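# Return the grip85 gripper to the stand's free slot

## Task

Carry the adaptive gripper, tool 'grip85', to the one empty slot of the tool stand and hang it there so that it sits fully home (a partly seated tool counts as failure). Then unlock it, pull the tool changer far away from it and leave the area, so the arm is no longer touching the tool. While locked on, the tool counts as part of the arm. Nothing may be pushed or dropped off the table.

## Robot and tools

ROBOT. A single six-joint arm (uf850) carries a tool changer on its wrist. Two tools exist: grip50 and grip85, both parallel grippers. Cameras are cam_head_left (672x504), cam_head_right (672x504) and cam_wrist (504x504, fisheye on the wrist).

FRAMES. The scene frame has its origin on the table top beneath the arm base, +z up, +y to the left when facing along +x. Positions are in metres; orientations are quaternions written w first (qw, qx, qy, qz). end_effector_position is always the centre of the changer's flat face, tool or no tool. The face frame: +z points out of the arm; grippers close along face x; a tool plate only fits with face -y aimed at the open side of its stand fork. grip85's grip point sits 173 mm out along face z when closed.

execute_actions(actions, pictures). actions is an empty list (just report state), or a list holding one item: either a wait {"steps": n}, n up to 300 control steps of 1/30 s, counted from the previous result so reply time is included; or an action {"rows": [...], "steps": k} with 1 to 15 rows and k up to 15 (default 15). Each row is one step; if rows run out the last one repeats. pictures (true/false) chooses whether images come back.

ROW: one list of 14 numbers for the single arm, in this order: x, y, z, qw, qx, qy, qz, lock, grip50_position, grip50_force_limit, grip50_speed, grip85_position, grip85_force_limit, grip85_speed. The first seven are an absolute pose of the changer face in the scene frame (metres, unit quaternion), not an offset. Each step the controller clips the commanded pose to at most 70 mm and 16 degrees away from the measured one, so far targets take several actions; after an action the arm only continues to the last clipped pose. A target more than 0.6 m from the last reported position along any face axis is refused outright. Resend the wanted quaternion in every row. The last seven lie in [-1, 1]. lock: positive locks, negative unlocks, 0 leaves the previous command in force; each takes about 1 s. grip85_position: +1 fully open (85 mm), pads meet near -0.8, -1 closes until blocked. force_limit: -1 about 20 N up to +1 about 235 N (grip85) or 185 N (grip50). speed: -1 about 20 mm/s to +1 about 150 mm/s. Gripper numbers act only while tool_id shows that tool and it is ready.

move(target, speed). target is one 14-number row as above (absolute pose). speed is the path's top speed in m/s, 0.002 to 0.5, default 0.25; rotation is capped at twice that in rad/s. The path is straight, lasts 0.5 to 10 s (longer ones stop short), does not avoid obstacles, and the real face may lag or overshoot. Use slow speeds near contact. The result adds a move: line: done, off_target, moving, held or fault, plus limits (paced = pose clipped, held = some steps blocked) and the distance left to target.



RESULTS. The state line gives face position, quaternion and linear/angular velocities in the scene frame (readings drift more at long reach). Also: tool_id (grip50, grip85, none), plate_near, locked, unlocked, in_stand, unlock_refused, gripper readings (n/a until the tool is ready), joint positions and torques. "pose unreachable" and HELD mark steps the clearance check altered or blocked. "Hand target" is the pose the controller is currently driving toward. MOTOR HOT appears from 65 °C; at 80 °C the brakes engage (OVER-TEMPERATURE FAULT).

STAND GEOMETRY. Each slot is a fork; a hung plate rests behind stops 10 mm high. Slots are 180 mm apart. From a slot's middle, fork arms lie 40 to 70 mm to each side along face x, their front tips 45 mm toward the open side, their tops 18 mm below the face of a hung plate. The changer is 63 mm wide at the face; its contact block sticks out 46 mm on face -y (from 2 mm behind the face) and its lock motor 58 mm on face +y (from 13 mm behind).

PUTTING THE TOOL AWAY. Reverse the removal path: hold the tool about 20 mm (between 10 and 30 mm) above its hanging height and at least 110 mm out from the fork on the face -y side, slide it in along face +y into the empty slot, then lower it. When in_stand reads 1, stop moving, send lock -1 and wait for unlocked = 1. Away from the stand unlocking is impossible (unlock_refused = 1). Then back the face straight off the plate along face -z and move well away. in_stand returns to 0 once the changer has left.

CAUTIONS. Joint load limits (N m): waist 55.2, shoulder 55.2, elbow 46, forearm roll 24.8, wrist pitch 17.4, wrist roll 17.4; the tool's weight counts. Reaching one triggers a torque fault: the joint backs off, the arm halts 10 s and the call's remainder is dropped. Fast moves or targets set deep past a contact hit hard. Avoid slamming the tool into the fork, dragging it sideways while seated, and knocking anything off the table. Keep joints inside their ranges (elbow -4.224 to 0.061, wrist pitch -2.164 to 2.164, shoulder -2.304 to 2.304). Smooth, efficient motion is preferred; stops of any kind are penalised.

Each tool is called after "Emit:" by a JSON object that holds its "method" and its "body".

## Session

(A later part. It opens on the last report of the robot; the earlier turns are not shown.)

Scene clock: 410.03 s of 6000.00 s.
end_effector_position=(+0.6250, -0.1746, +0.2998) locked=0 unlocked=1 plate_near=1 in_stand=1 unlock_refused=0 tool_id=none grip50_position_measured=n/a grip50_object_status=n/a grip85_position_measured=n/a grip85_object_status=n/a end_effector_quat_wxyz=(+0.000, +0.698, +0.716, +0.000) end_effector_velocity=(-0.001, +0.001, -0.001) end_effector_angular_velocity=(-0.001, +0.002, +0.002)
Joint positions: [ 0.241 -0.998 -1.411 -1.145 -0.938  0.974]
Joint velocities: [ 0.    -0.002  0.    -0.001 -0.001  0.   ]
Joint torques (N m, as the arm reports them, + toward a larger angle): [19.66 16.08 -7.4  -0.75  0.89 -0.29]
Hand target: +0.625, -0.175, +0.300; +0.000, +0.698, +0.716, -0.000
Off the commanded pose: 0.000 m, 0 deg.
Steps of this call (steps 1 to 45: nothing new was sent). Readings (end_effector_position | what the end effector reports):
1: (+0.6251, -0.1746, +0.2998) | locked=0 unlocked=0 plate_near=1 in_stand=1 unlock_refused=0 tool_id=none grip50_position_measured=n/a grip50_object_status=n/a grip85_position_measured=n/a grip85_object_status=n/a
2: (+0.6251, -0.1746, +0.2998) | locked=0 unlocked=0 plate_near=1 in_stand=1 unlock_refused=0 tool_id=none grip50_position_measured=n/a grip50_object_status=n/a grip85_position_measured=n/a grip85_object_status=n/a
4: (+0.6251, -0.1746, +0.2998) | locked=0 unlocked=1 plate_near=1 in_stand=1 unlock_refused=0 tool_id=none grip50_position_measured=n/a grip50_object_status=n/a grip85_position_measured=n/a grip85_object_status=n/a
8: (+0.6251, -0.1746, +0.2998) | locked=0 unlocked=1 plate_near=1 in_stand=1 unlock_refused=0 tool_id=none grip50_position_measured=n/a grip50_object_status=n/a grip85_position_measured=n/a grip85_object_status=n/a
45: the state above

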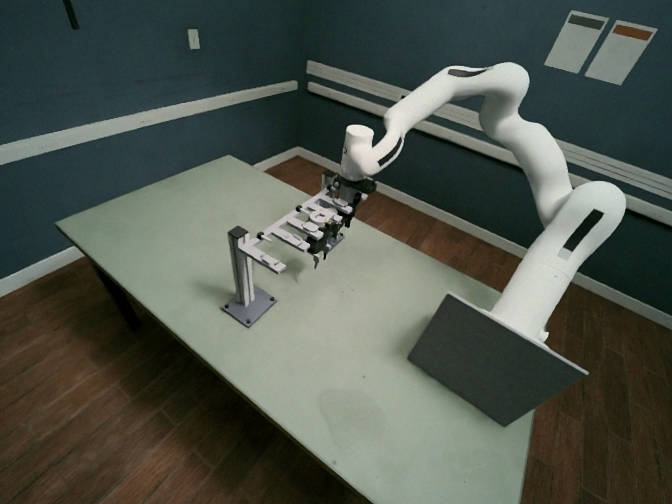

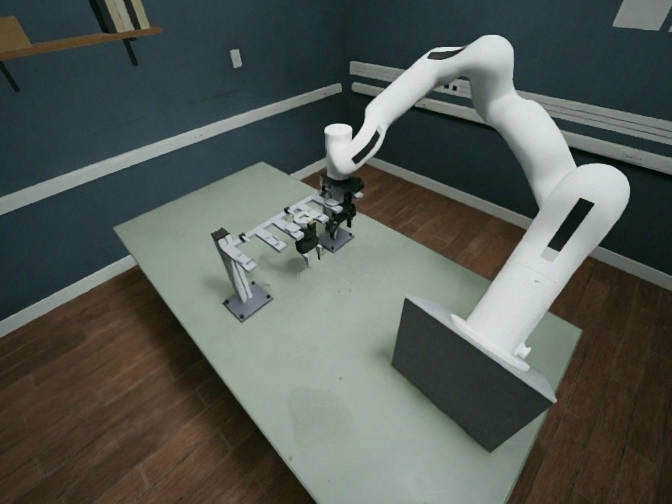

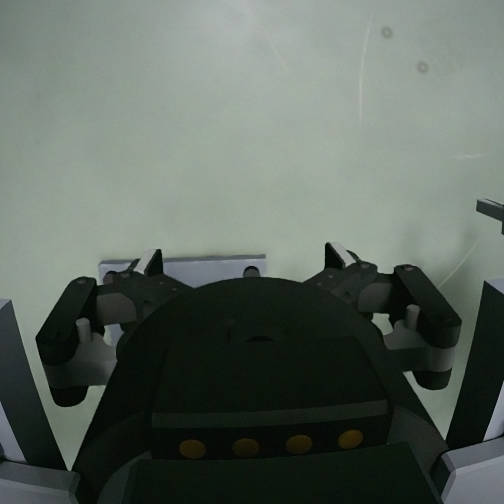

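Emit:
{"method": "move", "body": {"target": [0.625,-0.1747,0.325,0,0.698,0.716,0,0,1,0,0,1,0,0], "speed": 0.015}}

Emit:
{"method": "move", "body": {"target": [0.58,-0.1747,0.46,0,0.698,0.716,0,0,1,0,0,1,0,0]}}

Scene clock: 417.03 s of 6000.00 s.
end_effector_position=(+0.6250, -0.1747, +0.3249) locked=0 unlocked=1 plate_near=0 in_stand=0 unlock_refused=0 tool_id=none grip50_position_measured=n/a grip50_object_status=n/a grip85_position_measured=n/a grip85_object_status=n/a end_effector_quat_wxyz=(+0.000, +0.698, +0.716, -0.000) end_effector_velocity=(-0.001, +0.000, -0.002) end_effector_angular_velocity=(+0.000, +0.002, +0.002)
Joint positions: [ 0.269 -0.97  -1.408 -1.106 -0.96   0.953]
Joint velocities: [-0.002 -0.001  0.001 -0.001  0.001 -0.001]
Joint torques (N m, as the arm reports them, + toward a larger angle): [ 41.16  31.41 -10.6    1.17  -0.2    0.23]
Hand target: +0.625, -0.175, +0.325; +0.000, +0.698, +0.716, -0.000
Off the commanded pose: 0.000 m, 0 deg.
After step 90, 2.10 s passed at rest.
move: done

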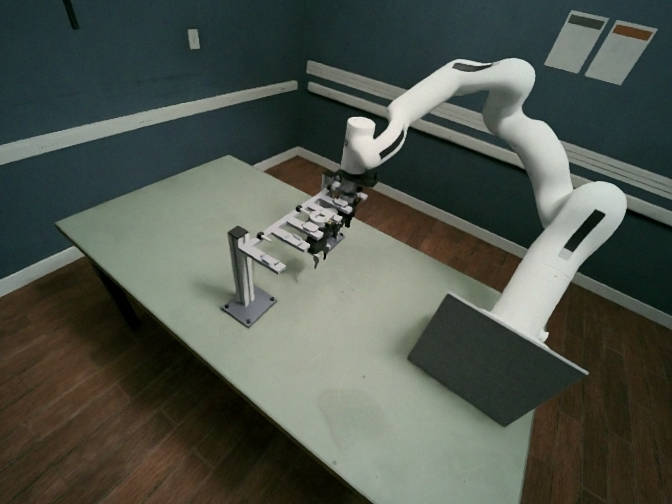

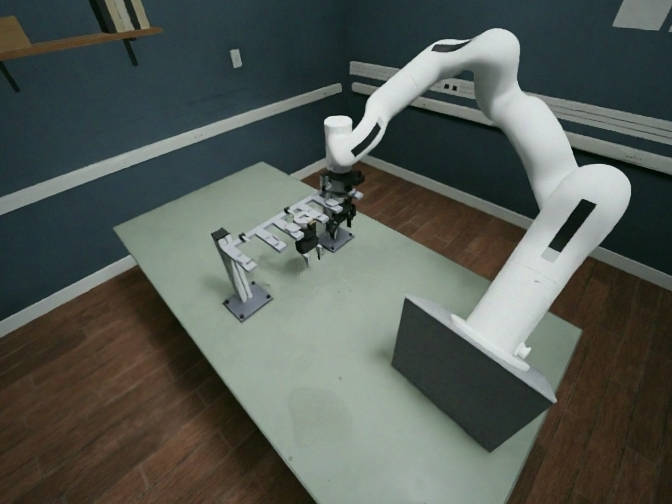

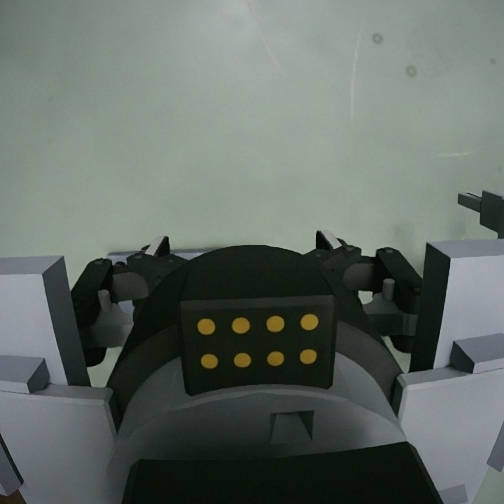

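Scene clock: 418.03 s of 6000.00 s.
end_effector_position=(+0.5801, -0.1746, +0.4594) locked=0 unlocked=1 plate_near=0 in_stand=0 unlock_refused=0 tool_id=none grip50_position_measured=n/a grip50_object_status=n/a grip85_position_measured=n/a grip85_object_status=n/a end_effector_quat_wxyz=(-0.000, +0.698, +0.716, -0.000) end_effector_velocity=(+0.000, -0.000, +0.002) end_effector_angular_velocity=(+0.001, -0.001, -0.002)
Joint positions: [ 0.437 -0.762 -1.292 -0.934 -1.075  0.908]
Joint velocities: [ 0.002  0.001 -0.002  0.002 -0.002 -0.   ]
Joint torques (N m, as the arm reports them, + toward a larger angle): [ 36.72  26.94 -12.81   1.34  -0.18   0.22]
Hand target: +0.580, -0.175, +0.460; +0.000, +0.698, +0.716, +0.000
Off the commanded pose: 0.001 m, 0 deg.
move: done

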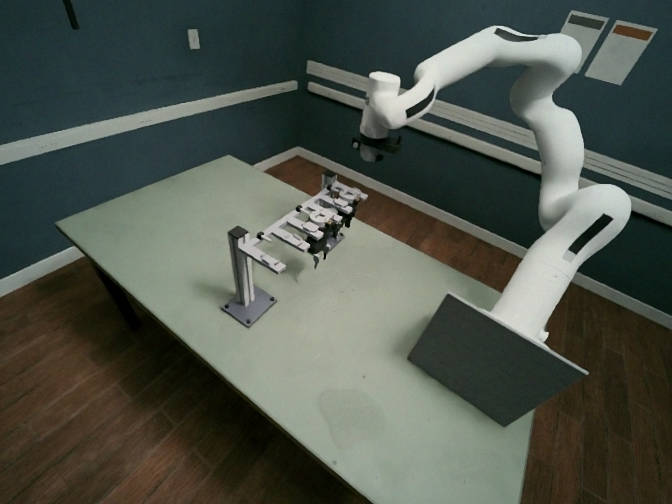

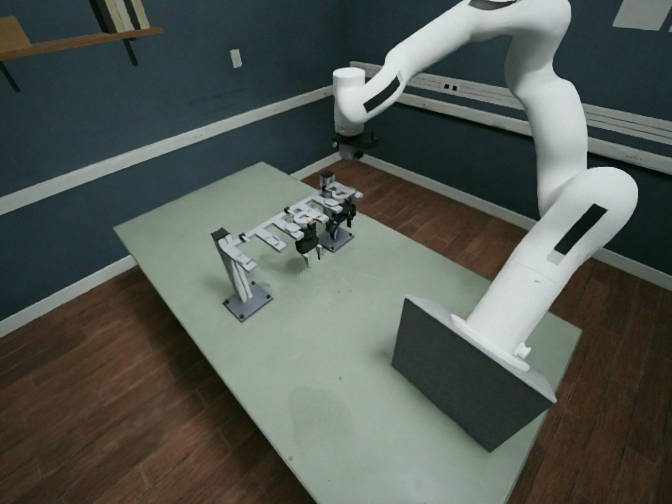

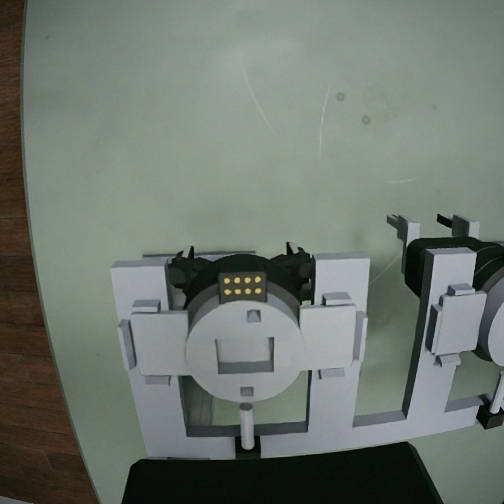

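Emit:
{"method": "finished_scene", "body": {"scene": 1}}

The scene is finished: the task was done.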